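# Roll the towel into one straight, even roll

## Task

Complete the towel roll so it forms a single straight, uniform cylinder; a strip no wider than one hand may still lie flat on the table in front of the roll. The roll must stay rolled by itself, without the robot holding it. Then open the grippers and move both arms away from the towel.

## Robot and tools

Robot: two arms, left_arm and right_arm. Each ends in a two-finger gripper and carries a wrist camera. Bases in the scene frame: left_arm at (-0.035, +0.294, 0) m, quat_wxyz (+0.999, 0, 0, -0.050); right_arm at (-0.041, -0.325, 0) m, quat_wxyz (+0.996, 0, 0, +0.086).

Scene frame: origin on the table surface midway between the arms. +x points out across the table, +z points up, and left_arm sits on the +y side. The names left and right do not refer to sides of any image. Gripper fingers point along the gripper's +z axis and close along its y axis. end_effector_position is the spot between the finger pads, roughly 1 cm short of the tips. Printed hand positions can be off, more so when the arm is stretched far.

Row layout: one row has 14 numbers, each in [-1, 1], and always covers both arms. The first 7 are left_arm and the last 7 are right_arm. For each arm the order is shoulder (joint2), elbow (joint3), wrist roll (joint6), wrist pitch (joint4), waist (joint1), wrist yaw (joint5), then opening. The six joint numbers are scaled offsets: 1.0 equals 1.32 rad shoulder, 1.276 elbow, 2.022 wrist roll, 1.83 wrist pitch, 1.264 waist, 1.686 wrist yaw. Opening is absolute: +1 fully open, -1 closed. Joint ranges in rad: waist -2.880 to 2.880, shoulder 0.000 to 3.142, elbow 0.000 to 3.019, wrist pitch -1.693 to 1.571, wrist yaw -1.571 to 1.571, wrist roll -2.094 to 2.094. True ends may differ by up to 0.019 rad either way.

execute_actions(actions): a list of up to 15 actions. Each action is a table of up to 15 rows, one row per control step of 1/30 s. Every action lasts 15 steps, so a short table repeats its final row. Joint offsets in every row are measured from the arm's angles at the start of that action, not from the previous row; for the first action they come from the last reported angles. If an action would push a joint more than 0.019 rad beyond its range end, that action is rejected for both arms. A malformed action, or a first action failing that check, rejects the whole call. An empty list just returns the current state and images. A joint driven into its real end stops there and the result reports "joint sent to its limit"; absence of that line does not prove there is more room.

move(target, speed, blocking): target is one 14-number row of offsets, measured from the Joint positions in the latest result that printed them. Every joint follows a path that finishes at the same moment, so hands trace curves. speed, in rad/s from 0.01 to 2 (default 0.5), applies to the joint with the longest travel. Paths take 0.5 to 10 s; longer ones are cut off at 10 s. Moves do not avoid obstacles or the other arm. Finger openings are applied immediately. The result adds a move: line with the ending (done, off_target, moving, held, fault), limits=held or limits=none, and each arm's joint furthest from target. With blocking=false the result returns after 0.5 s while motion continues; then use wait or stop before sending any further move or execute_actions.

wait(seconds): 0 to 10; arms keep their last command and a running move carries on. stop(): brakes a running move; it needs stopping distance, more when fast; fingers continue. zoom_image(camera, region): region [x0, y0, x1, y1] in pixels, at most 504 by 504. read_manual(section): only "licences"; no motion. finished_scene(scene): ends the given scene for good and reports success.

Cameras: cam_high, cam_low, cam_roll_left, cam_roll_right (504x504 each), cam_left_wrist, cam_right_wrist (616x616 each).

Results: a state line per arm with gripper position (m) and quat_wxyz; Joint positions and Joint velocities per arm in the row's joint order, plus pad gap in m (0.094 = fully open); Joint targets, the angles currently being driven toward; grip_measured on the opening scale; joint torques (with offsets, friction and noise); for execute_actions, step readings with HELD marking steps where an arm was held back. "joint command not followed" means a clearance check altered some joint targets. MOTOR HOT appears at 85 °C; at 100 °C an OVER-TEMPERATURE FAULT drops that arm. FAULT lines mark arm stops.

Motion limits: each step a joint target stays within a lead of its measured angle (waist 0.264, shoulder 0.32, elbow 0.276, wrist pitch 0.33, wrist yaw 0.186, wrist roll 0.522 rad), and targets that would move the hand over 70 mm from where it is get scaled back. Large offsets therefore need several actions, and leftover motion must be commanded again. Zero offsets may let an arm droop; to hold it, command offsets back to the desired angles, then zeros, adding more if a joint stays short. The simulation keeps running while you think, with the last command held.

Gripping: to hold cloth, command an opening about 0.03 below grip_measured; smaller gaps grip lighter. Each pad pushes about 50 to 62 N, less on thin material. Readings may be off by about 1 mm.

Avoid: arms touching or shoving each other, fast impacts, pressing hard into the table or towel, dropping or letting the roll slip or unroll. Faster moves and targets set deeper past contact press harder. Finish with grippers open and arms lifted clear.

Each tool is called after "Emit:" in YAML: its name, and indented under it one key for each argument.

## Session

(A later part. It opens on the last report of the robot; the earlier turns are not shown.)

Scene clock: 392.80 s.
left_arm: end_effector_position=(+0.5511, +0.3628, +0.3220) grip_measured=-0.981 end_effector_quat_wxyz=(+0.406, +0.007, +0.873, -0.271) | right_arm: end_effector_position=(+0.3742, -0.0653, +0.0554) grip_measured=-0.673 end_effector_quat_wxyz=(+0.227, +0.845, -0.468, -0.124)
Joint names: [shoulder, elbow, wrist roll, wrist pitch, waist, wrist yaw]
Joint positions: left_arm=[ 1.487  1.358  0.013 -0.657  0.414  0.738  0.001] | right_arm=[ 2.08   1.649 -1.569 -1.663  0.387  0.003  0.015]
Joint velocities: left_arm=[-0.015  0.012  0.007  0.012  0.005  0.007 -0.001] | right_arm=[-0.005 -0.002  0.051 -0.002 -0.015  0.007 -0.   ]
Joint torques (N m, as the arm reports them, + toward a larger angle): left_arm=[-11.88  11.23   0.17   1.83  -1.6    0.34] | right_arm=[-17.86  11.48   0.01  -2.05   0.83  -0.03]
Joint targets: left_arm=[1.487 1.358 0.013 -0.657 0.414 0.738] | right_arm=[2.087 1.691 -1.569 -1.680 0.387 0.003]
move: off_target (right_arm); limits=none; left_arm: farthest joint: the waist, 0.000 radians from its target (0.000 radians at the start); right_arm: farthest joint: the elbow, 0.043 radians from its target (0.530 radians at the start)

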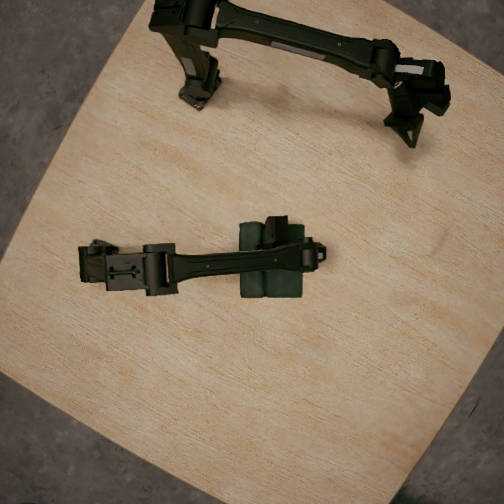

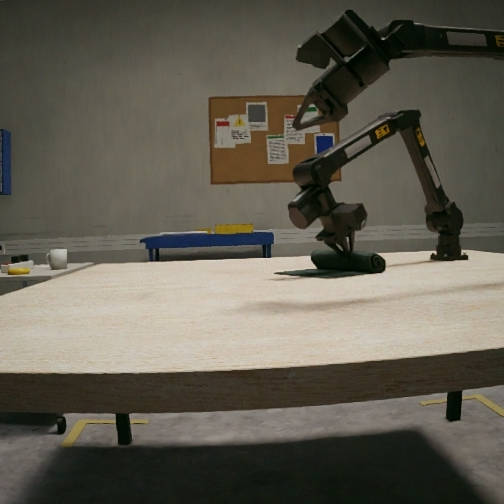

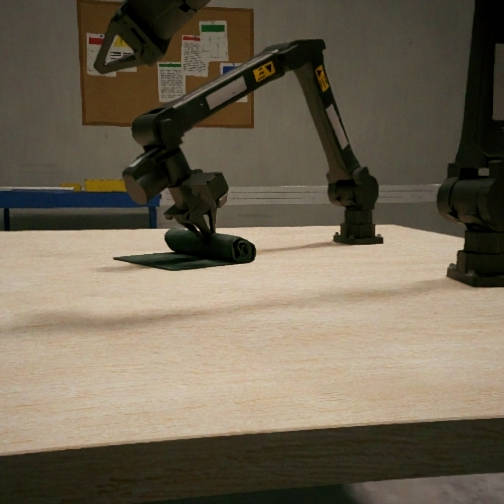

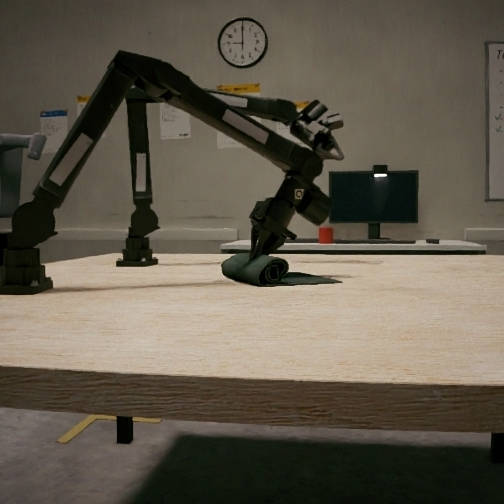

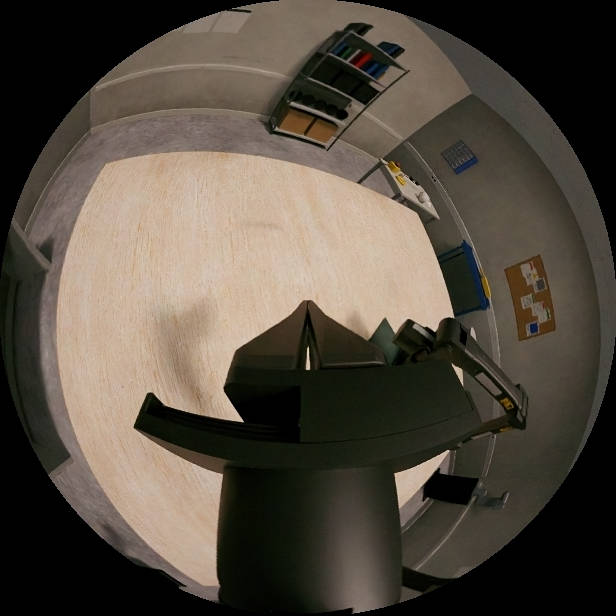

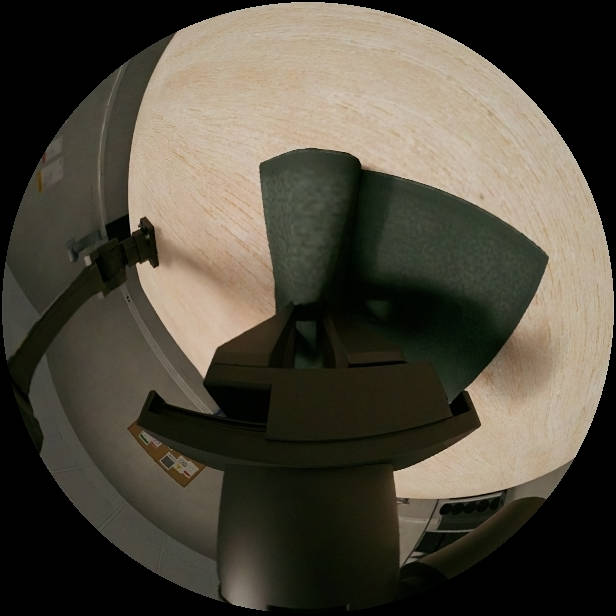

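Emit:
move:
  target: [0,0,0,0,0,0,-1,0.047,0.097,0,0,0,0,-0.68]
  speed: 0.15

Emit:
execute_actions:
  actions:
    - [[0,0,0,0,0,0,-1,0,0.03,0,0,0,0,-0.2]]
    - [[0,0,0,0,0,0,-1,-0.05,0.03,0,0,0,0,-0.2]]
    - [[0,0,0,0,0,0,-1,-0.07,0.03,0,0,0,0,-0.2]]

Emit:
zoom_image:
  camera: "cam_roll_right"
  region: [180,200,360,320]

Scene clock: 400.87 s.
left_arm: end_effector_position=(+0.5511, +0.3628, +0.3220) grip_measured=-0.981 end_effector_quat_wxyz=(+0.406, +0.007, +0.873, -0.271) | right_arm: end_effector_position=(+0.3964, -0.0513, +0.0516) grip_measured=-0.673 end_effector_quat_wxyz=(+0.213, +0.849, -0.470, -0.116)
Joint names: [shoulder, elbow, wrist roll, wrist pitch, waist, wrist yaw]
Joint positions: left_arm=[ 1.487  1.358  0.013 -0.657  0.414  0.738  0.001] | right_arm=[ 2.127  1.73  -1.569 -1.663  0.387  0.003  0.015]
Joint velocities: left_arm=[-0.015  0.002  0.066 -0.007 -0.015 -0.037 -0.   ] | right_arm=[-0.005 -0.007  0.081 -0.027  0.005  0.037  0.   ]
Joint torques (N m, as the arm reports them, + toward a larger angle): left_arm=[-11.83  11.28   0.16   1.76  -1.84   0.32] | right_arm=[-17.91  11.65   0.02  -1.14   0.76  -0.02]
Joint targets: left_arm=[1.487 1.358 0.013 -0.657 0.414 0.738] | right_arm=[2.143 1.773 -1.569 -1.663 0.387 0.003]
move: off_target (right_arm); limits=none; left_arm: farthest joint: the waist, 0.000 radians from its target (0.000 radians at the start); right_arm: farthest joint: the elbow, 0.043 radians from its target (0.124 radians at the start)

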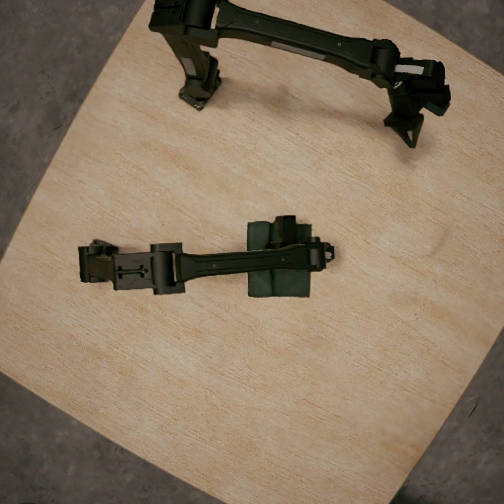

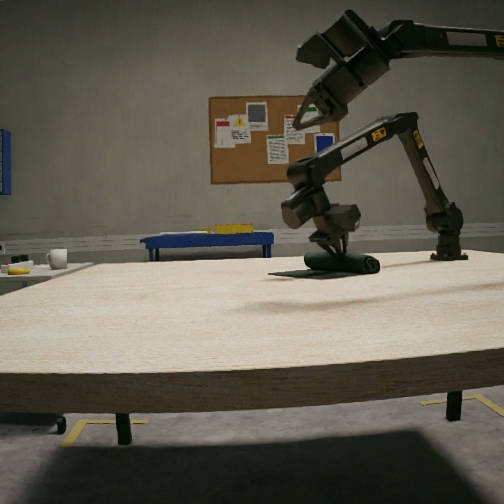

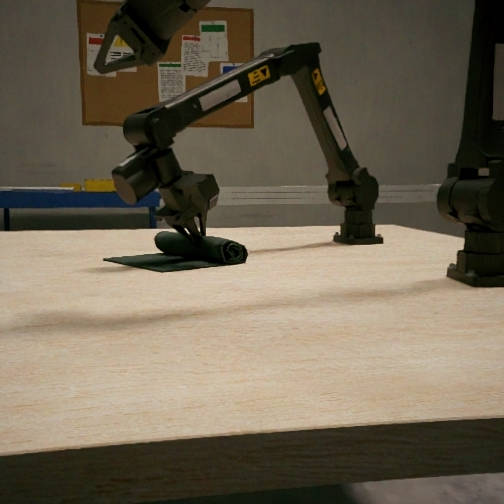

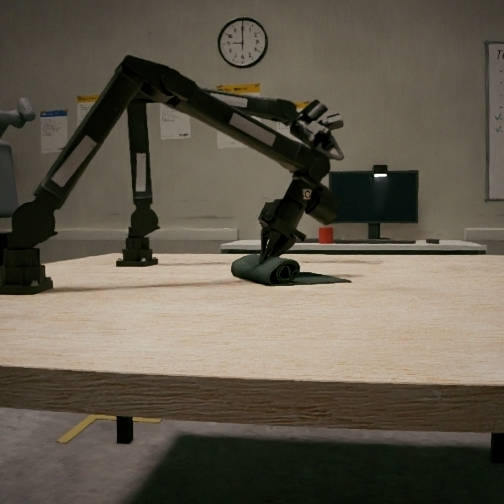

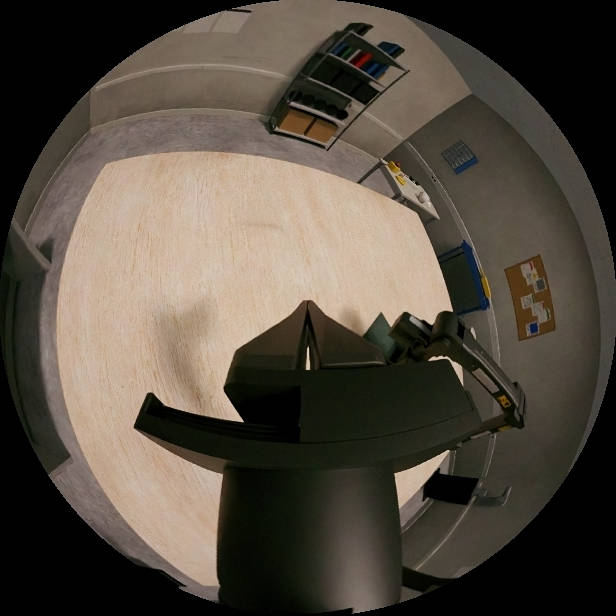

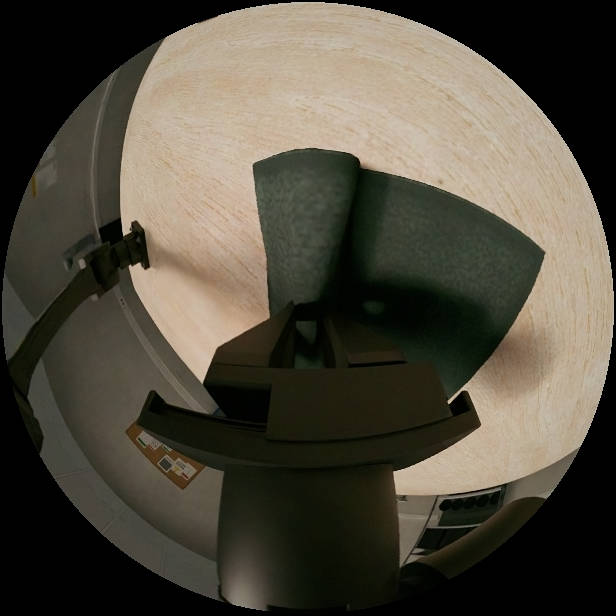

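Scene clock: 402.37 s.
left_arm: end_effector_position=(+0.5511, +0.3628, +0.3220) grip_measured=-0.981 end_effector_quat_wxyz=(+0.406, +0.007, +0.873, -0.271) | right_arm: end_effector_position=(+0.4027, -0.0474, +0.1209) grip_measured=-0.202 end_effector_quat_wxyz=(+0.153, +0.862, -0.477, -0.083)
Joint names: [shoulder, elbow, wrist roll, wrist pitch, waist, wrist yaw]
Joint positions: left_arm=[ 1.487  1.358  0.013 -0.657  0.414  0.738  0.001] | right_arm=[ 1.99   1.734 -1.569 -1.663  0.387  0.003  0.038]
Joint velocities: left_arm=[-0.015  0.007 -0.022 -0.002 -0.005  0.007  0.001] | right_arm=[ 0.005 -0.017 -0.007 -0.012 -0.005 -0.037 -0.   ]
Joint torques (N m, as the arm reports them, + toward a larger angle): left_arm=[-12.27  11.3    0.16   1.71  -1.83   0.36] | right_arm=[-18.69  11.7    0.04  -1.01   0.68  -0.03]
Joint targets: left_arm=[1.487 1.358 0.013 -0.657 0.414 0.738] | right_arm=[1.985 1.768 -1.569 -1.663 0.387 0.003]
Step readings (joint positions; steps 1 to 15: 1st action; 16 to 30: 2nd action; 31 to 45: 3rd action):
0: left_arm=[1.487 1.358 0.013 -0.657 0.414 0.738] | right_arm=[2.127 1.730 -1.569 -1.663 0.387 0.003]
1: left_arm=[1.487 1.358 0.013 -0.657 0.414 0.738] | right_arm=[2.127 1.730 -1.569 -1.663 0.387 0.003]
2: left_arm=[1.487 1.358 0.013 -0.657 0.414 0.738] | right_arm=[2.127 1.730 -1.569 -1.663 0.387 0.003]
4: left_arm=[1.487 1.358 0.013 -0.657 0.414 0.738] | right_arm=[2.127 1.730 -1.569 -1.663 0.387 0.003]
8: left_arm=[1.487 1.358 0.013 -0.657 0.414 0.738] | right_arm=[2.127 1.730 -1.569 -1.663 0.387 0.003]
15: left_arm=[1.487 1.358 0.013 -0.657 0.414 0.738] | right_arm=[2.127 1.730 -1.569 -1.663 0.387 0.003]
16: left_arm=[1.487 1.358 0.013 -0.657 0.414 0.738] | right_arm=[2.125 1.730 -1.569 -1.663 0.387 0.003]
17: left_arm=[1.487 1.358 0.013 -0.657 0.414 0.738] | right_arm=[2.122 1.730 -1.569 -1.663 0.387 0.003]
19: left_arm=[1.487 1.358 0.013 -0.657 0.414 0.738] | right_arm=[2.112 1.730 -1.569 -1.663 0.387 0.003]
23: left_arm=[1.487 1.358 0.013 -0.657 0.414 0.738] | right_arm=[2.087 1.730 -1.569 -1.663 0.387 0.003]
30: left_arm=[1.487 1.358 0.013 -0.657 0.414 0.738] | right_arm=[2.077 1.730 -1.569 -1.663 0.387 0.003]
31: left_arm=[1.487 1.358 0.013 -0.657 0.414 0.738] | right_arm=[2.073 1.730 -1.569 -1.663 0.387 0.003]
32: left_arm=[1.487 1.358 0.013 -0.657 0.414 0.738] | right_arm=[2.068 1.730 -1.569 -1.663 0.387 0.003]
34: left_arm=[1.487 1.358 0.013 -0.657 0.414 0.738] | right_arm=[2.048 1.730 -1.569 -1.663 0.387 0.003]
38: left_arm=[1.487 1.358 0.013 -0.657 0.414 0.738] | right_arm=[2.005 1.731 -1.569 -1.663 0.387 0.003]
45: Joint positions above

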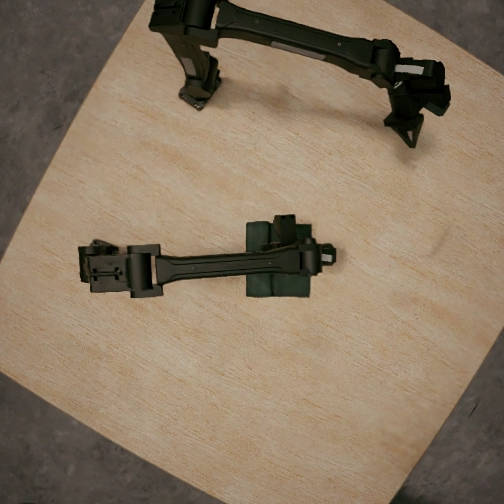

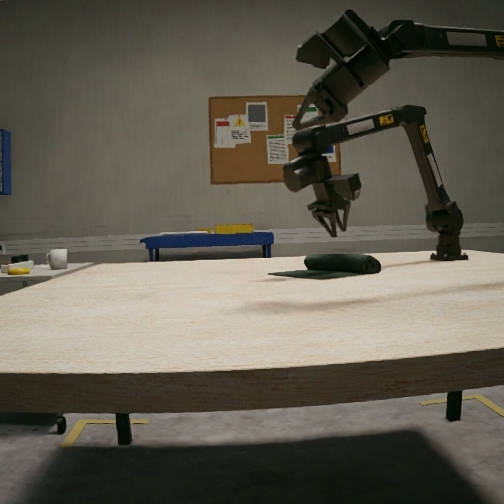

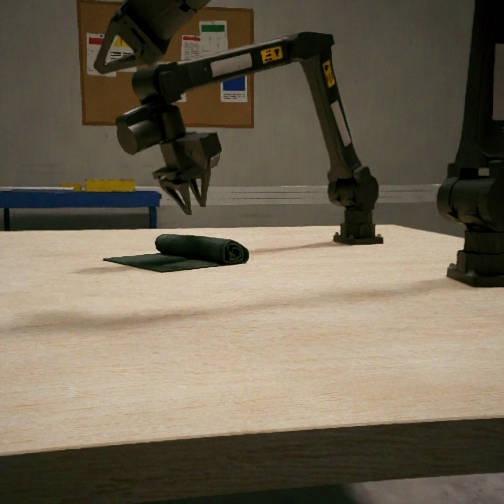

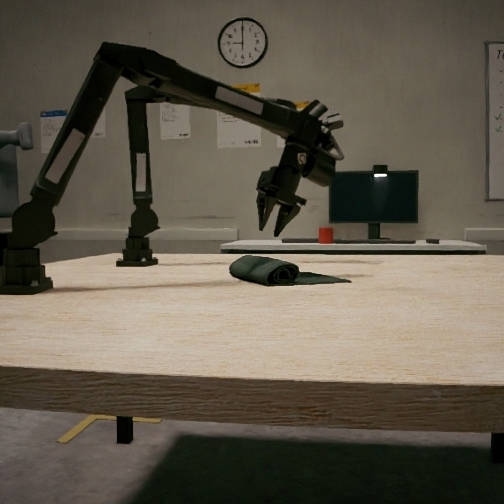

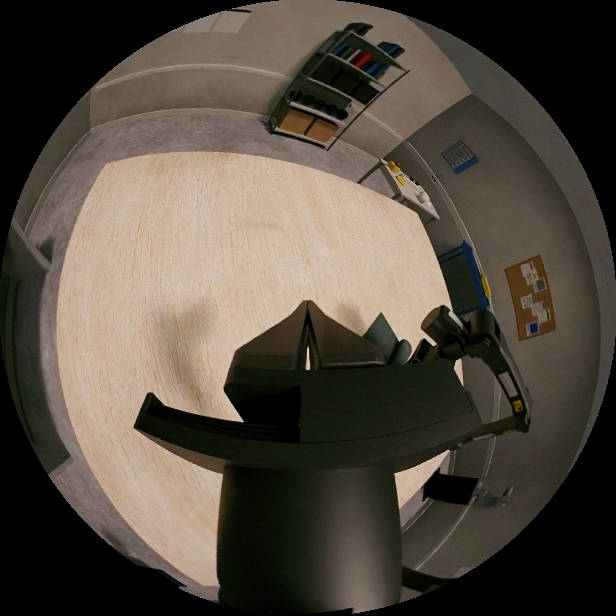

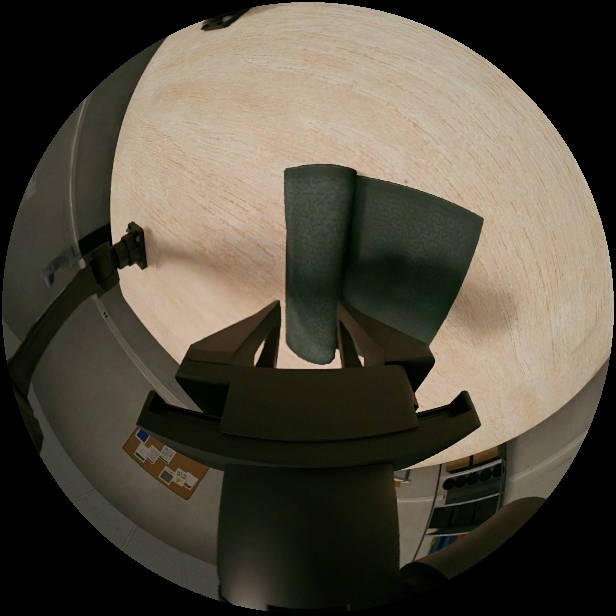

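Region (180, 200, 360, 320) of cam_roll_right's 504x504 image, scaled by 2.800, with more detail than that image has.

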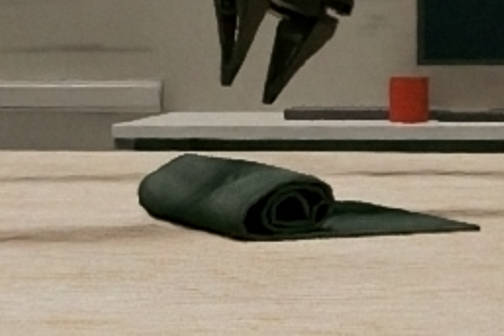

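Emit:
move:
  target: [0,0,0,0,0,0,-1,-0.425,-0.708,0,0.68,0,0,0.5]
  speed: 0.9

Emit:
move:
  target: [0,0,0,0,0,0,-1,0.135,0.045,0,0.09,0,0,0.5]
  speed: 0.2

Emit:
execute_actions:
  actions:
    - [[0,0,0,0,0,0,-1,0.03,0.02,0,0.01,0,0,0.1]]
    - [[0,0,0,0,0,0,-1,0.03,0.02,0,0.01,0,0,-0.25]]
    - [[0,0,0,0,0,0,-1,0.03,0.02,0,0.01,0,0,-0.55]]

Emit:
zoom_image:
  camera: "cam_roll_right"
  region: [180,200,360,320]

Scene clock: 411.83 s.
left_arm: end_effector_position=(+0.5511, +0.3628, +0.3220) grip_measured=-0.981 end_effector_quat_wxyz=(+0.406, +0.007, +0.873, -0.271) | right_arm: end_effector_position=(+0.3594, -0.0746, +0.0783) grip_measured=+0.499 end_effector_quat_wxyz=(-0.221, +0.846, -0.469, +0.124)
Joint names: [shoulder, elbow, wrist roll, wrist pitch, waist, wrist yaw]
Joint positions: left_arm=[ 1.487  1.358  0.013 -0.657  0.414  0.738  0.001] | right_arm=[ 1.443  0.823 -1.569 -0.439  0.387  0.003  0.07 ]
Joint velocities: left_arm=[ 0.005 -0.007  0.022  0.002 -0.024  0.022  0.001] | right_arm=[-0.015 -0.007 -0.066 -0.017 -0.015 -0.066 -0.   ]
Joint torques (N m, as the arm reports them, + toward a larger angle): left_arm=[-11.96  11.25   0.16   1.88  -1.71   0.34] | right_arm=[-11.56   9.19   0.13   1.67   0.77  -0.02]
Joint targets: left_arm=[1.487 1.358 0.013 -0.657 0.414 0.738] | right_arm=[1.429 0.830 -1.569 -0.419 0.387 0.003]
move: done; limits=none; left_arm: farthest joint: the waist, 0.000 radians from its target (0.000 radians at the start); right_arm: farthest joint: the wrist pitch, 0.020 radians from its target (1.245 radians at the start)

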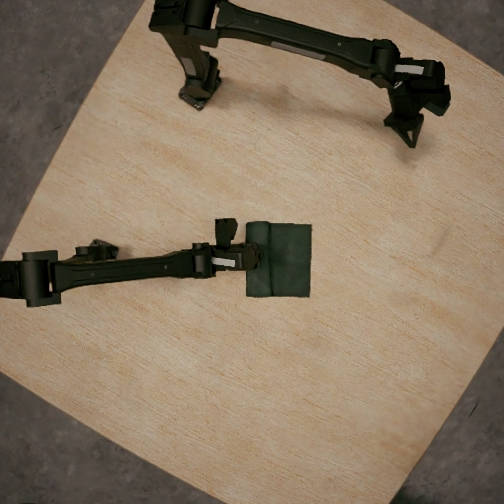

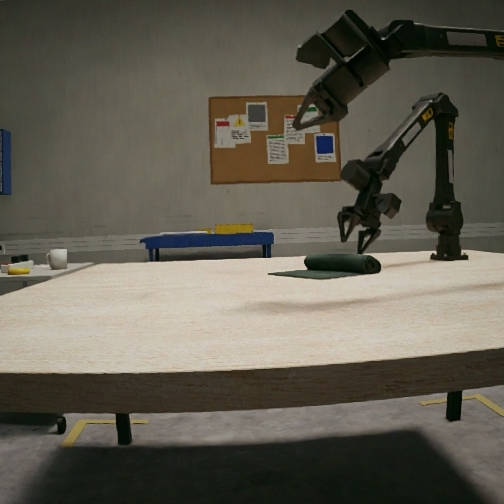

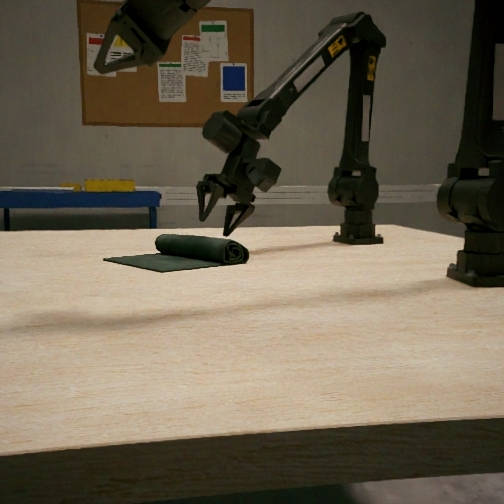

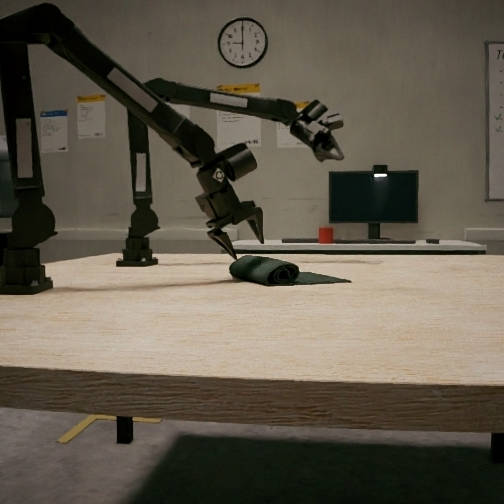

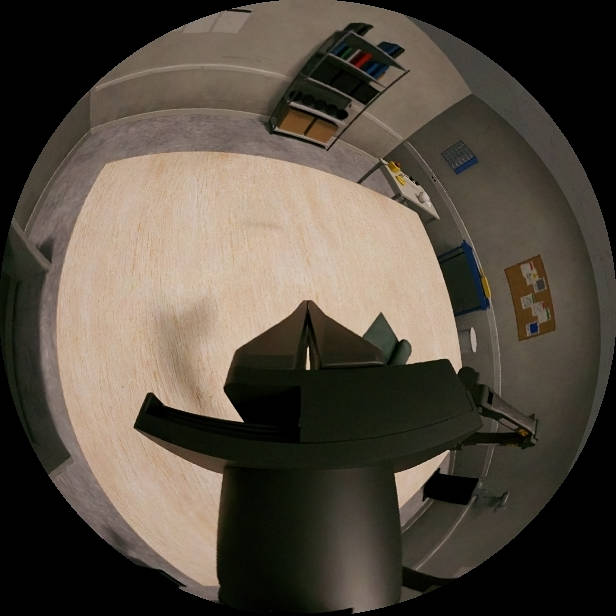

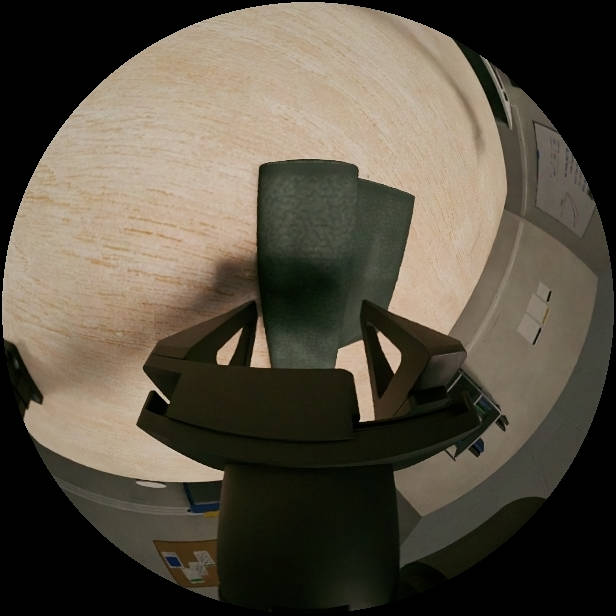

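Scene clock: 413.07 s.
left_arm: end_effector_position=(+0.5511, +0.3628, +0.3220) grip_measured=-0.981 end_effector_quat_wxyz=(+0.406, +0.007, +0.873, -0.271) | right_arm: end_effector_position=(+0.3866, -0.0576, +0.0349) grip_measured=+0.499 end_effector_quat_wxyz=(-0.229, +0.844, -0.468, +0.128)
Joint names: [shoulder, elbow, wrist roll, wrist pitch, waist, wrist yaw]
Joint positions: left_arm=[ 1.487  1.358  0.013 -0.657  0.414  0.738  0.001] | right_arm=[ 1.599  0.85  -1.569 -0.292  0.387  0.003  0.07 ]
Joint velocities: left_arm=[-0.005 -0.012  0.022 -0.002 -0.015  0.037  0.001] | right_arm=[ 0.005 -0.007 -0.051 -0.002 -0.005  0.007  0.   ]
Joint torques (N m, as the arm reports them, + toward a larger angle): left_arm=[-12.43  11.25   0.16   1.64  -1.69   0.35] | right_arm=[-9.9  10.68  0.12  1.57  0.68 -0.04]
Joint targets: left_arm=[1.487 1.358 0.013 -0.657 0.414 0.738] | right_arm=[1.622 0.881 -1.569 -0.274 0.387 0.003]
move: off_target (right_arm); limits=none; left_arm: farthest joint: the waist, 0.000 radians from its target (0.000 radians at the start); right_arm: farthest joint: the elbow, 0.031 radians from its target (0.057 radians at the start)

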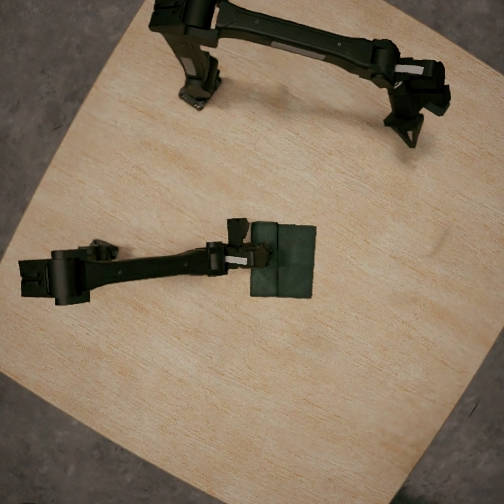

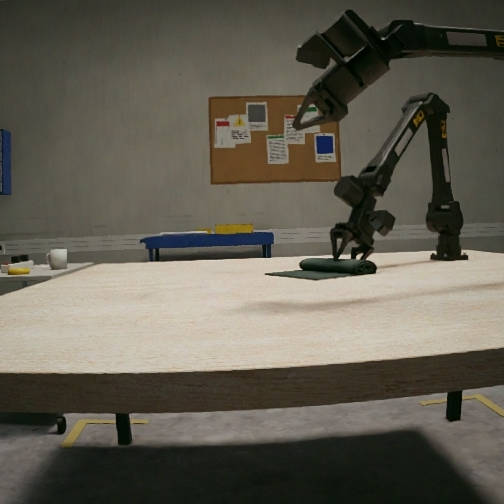

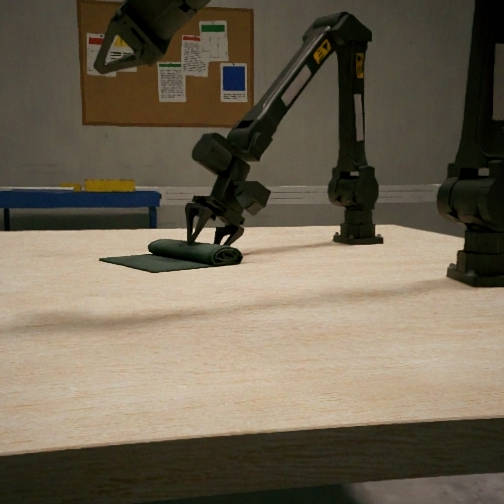

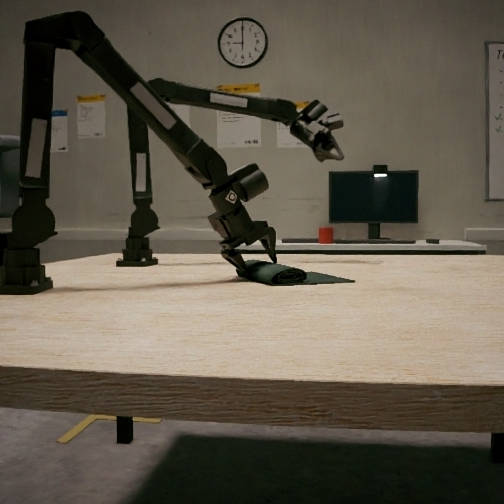

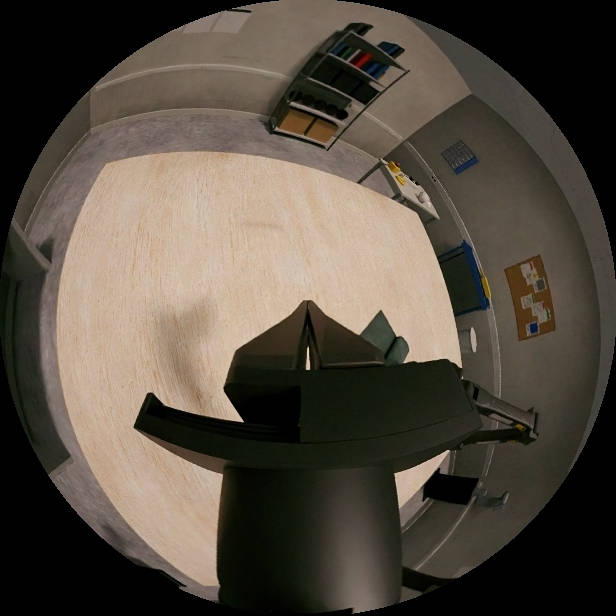

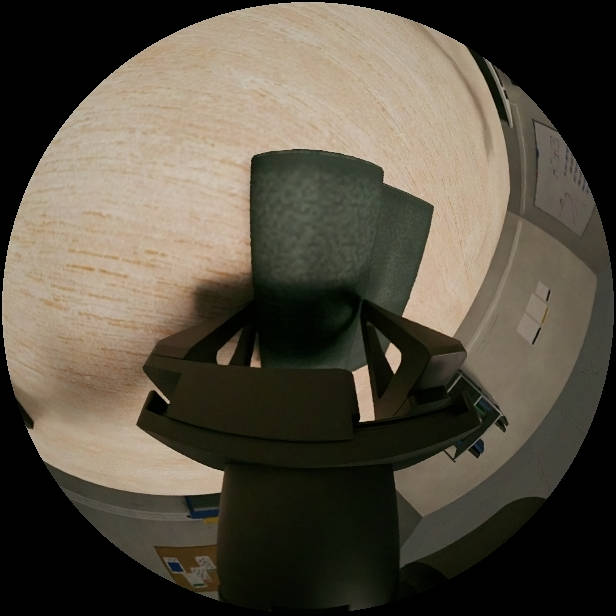

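Scene clock: 414.57 s.
left_arm: end_effector_position=(+0.5511, +0.3628, +0.3220) grip_measured=-0.981 end_effector_quat_wxyz=(+0.406, +0.007, +0.873, -0.271) | right_arm: end_effector_position=(+0.3972, -0.0508, +0.0356) grip_measured=-0.540 end_effector_quat_wxyz=(-0.239, +0.841, -0.467, +0.133)
Joint names: [shoulder, elbow, wrist roll, wrist pitch, waist, wrist yaw]
Joint positions: left_arm=[ 1.487  1.358  0.013 -0.657  0.414  0.738  0.001] | right_arm=[ 1.62   0.87  -1.569 -0.266  0.387  0.003  0.022]
Joint velocities: left_arm=[-0.015 -0.007 -0.066 -0.002 -0.015 -0.022 -0.001] | right_arm=[-0.005 -0.017  0.037 -0.002 -0.015  0.022 -0.001]
Joint torques (N m, as the arm reports them, + toward a larger angle): left_arm=[-12.27  11.16   0.15   1.69  -1.43   0.32] | right_arm=[-8.69  9.36  0.14  1.22  0.68 -0.03]
Joint targets: left_arm=[1.487 1.358 0.013 -0.657 0.414 0.738] | right_arm=[1.660 0.886 -1.569 -0.254 0.387 0.003]
Step readings (joint positions; steps 1 to 15: 1st action; 16 to 30: 2nd action; 31 to 45: 3rd action):
0: left_arm=[1.487 1.358 0.013 -0.657 0.414 0.738] | right_arm=[1.599 0.850 -1.569 -0.292 0.387 0.003]
1: left_arm=[1.487 1.358 0.013 -0.657 0.414 0.738] | right_arm=[1.600 0.850 -1.569 -0.292 0.387 0.003]
2: left_arm=[1.487 1.358 0.013 -0.657 0.414 0.738] | right_arm=[1.604 0.850 -1.569 -0.291 0.387 0.003]
4: left_arm=[1.487 1.358 0.013 -0.657 0.414 0.738] | right_arm=[1.611 0.852 -1.569 -0.288 0.387 0.003]
8: left_arm=[1.487 1.358 0.013 -0.657 0.414 0.738] | right_arm=[1.613 0.853 -1.569 -0.285 0.387 0.003]
15: left_arm=[1.487 1.358 0.013 -0.657 0.414 0.738] | right_arm=[1.613 0.853 -1.569 -0.284 0.387 0.003]
16: left_arm=[1.487 1.358 0.013 -0.657 0.414 0.738] | right_arm=[1.614 0.853 -1.569 -0.283 0.387 0.003]
17: left_arm=[1.487 1.358 0.013 -0.657 0.414 0.738] | right_arm=[1.616 0.853 -1.569 -0.279 0.387 0.003]
19: left_arm=[1.487 1.358 0.013 -0.657 0.414 0.738] | right_arm=[1.616 0.859 -1.569 -0.273 0.387 0.003]
23: left_arm=[1.487 1.358 0.013 -0.657 0.414 0.738] | right_arm=[1.620 0.861 -1.569 -0.273 0.387 0.003]
30: left_arm=[1.487 1.358 0.013 -0.657 0.414 0.738] | right_arm=[1.620 0.861 -1.569 -0.273 0.387 0.003]
31: left_arm=[1.487 1.358 0.013 -0.657 0.414 0.738] | right_arm=[1.620 0.861 -1.569 -0.272 0.387 0.003]
32: left_arm=[1.487 1.358 0.013 -0.657 0.414 0.738] | right_arm=[1.620 0.861 -1.569 -0.270 0.387 0.003]
34: left_arm=[1.487 1.358 0.013 -0.657 0.414 0.738] | right_arm=[1.618 0.869 -1.569 -0.267 0.387 0.003]
38: left_arm=[1.487 1.358 0.013 -0.657 0.414 0.738] | right_arm=[1.620 0.870 -1.569 -0.266 0.387 0.003]
45: Joint positions above

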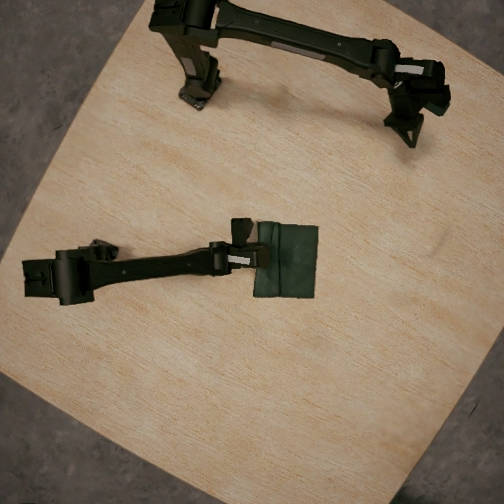

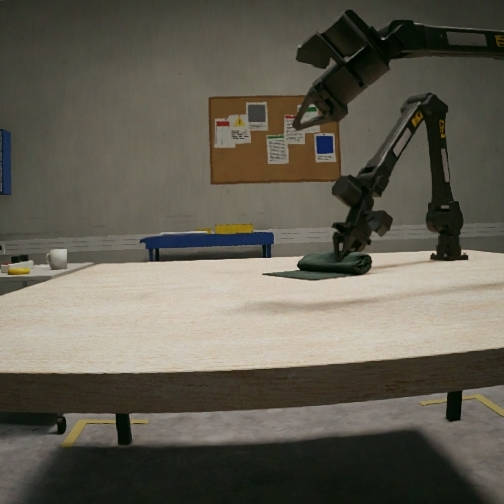

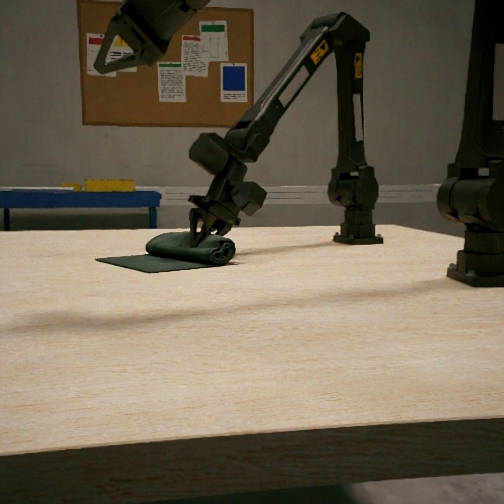

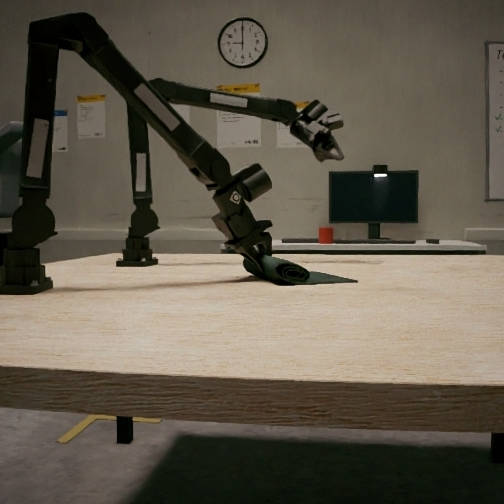

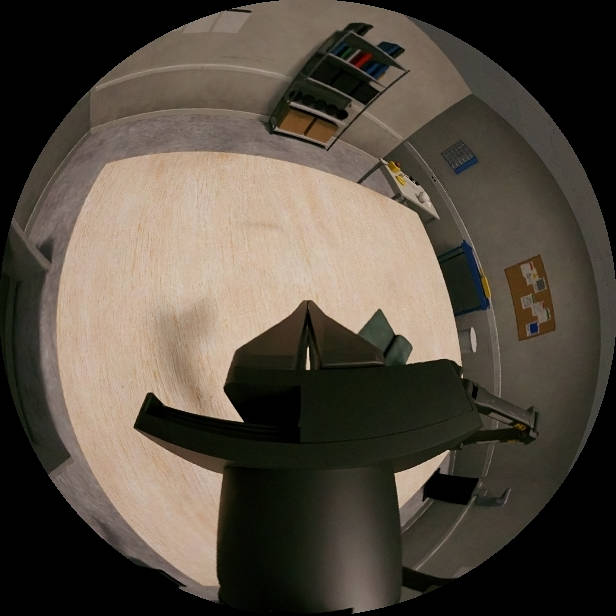

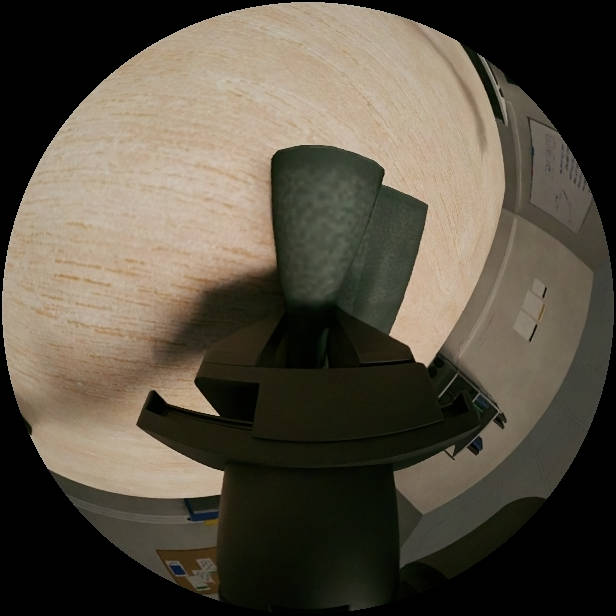

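Region (180, 200, 360, 320) of cam_roll_right's 504x504 image, scaled by 2.800, with more detail than that image has.

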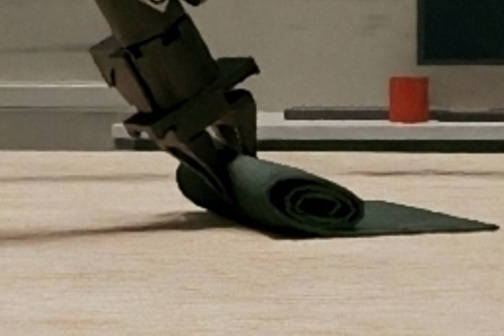

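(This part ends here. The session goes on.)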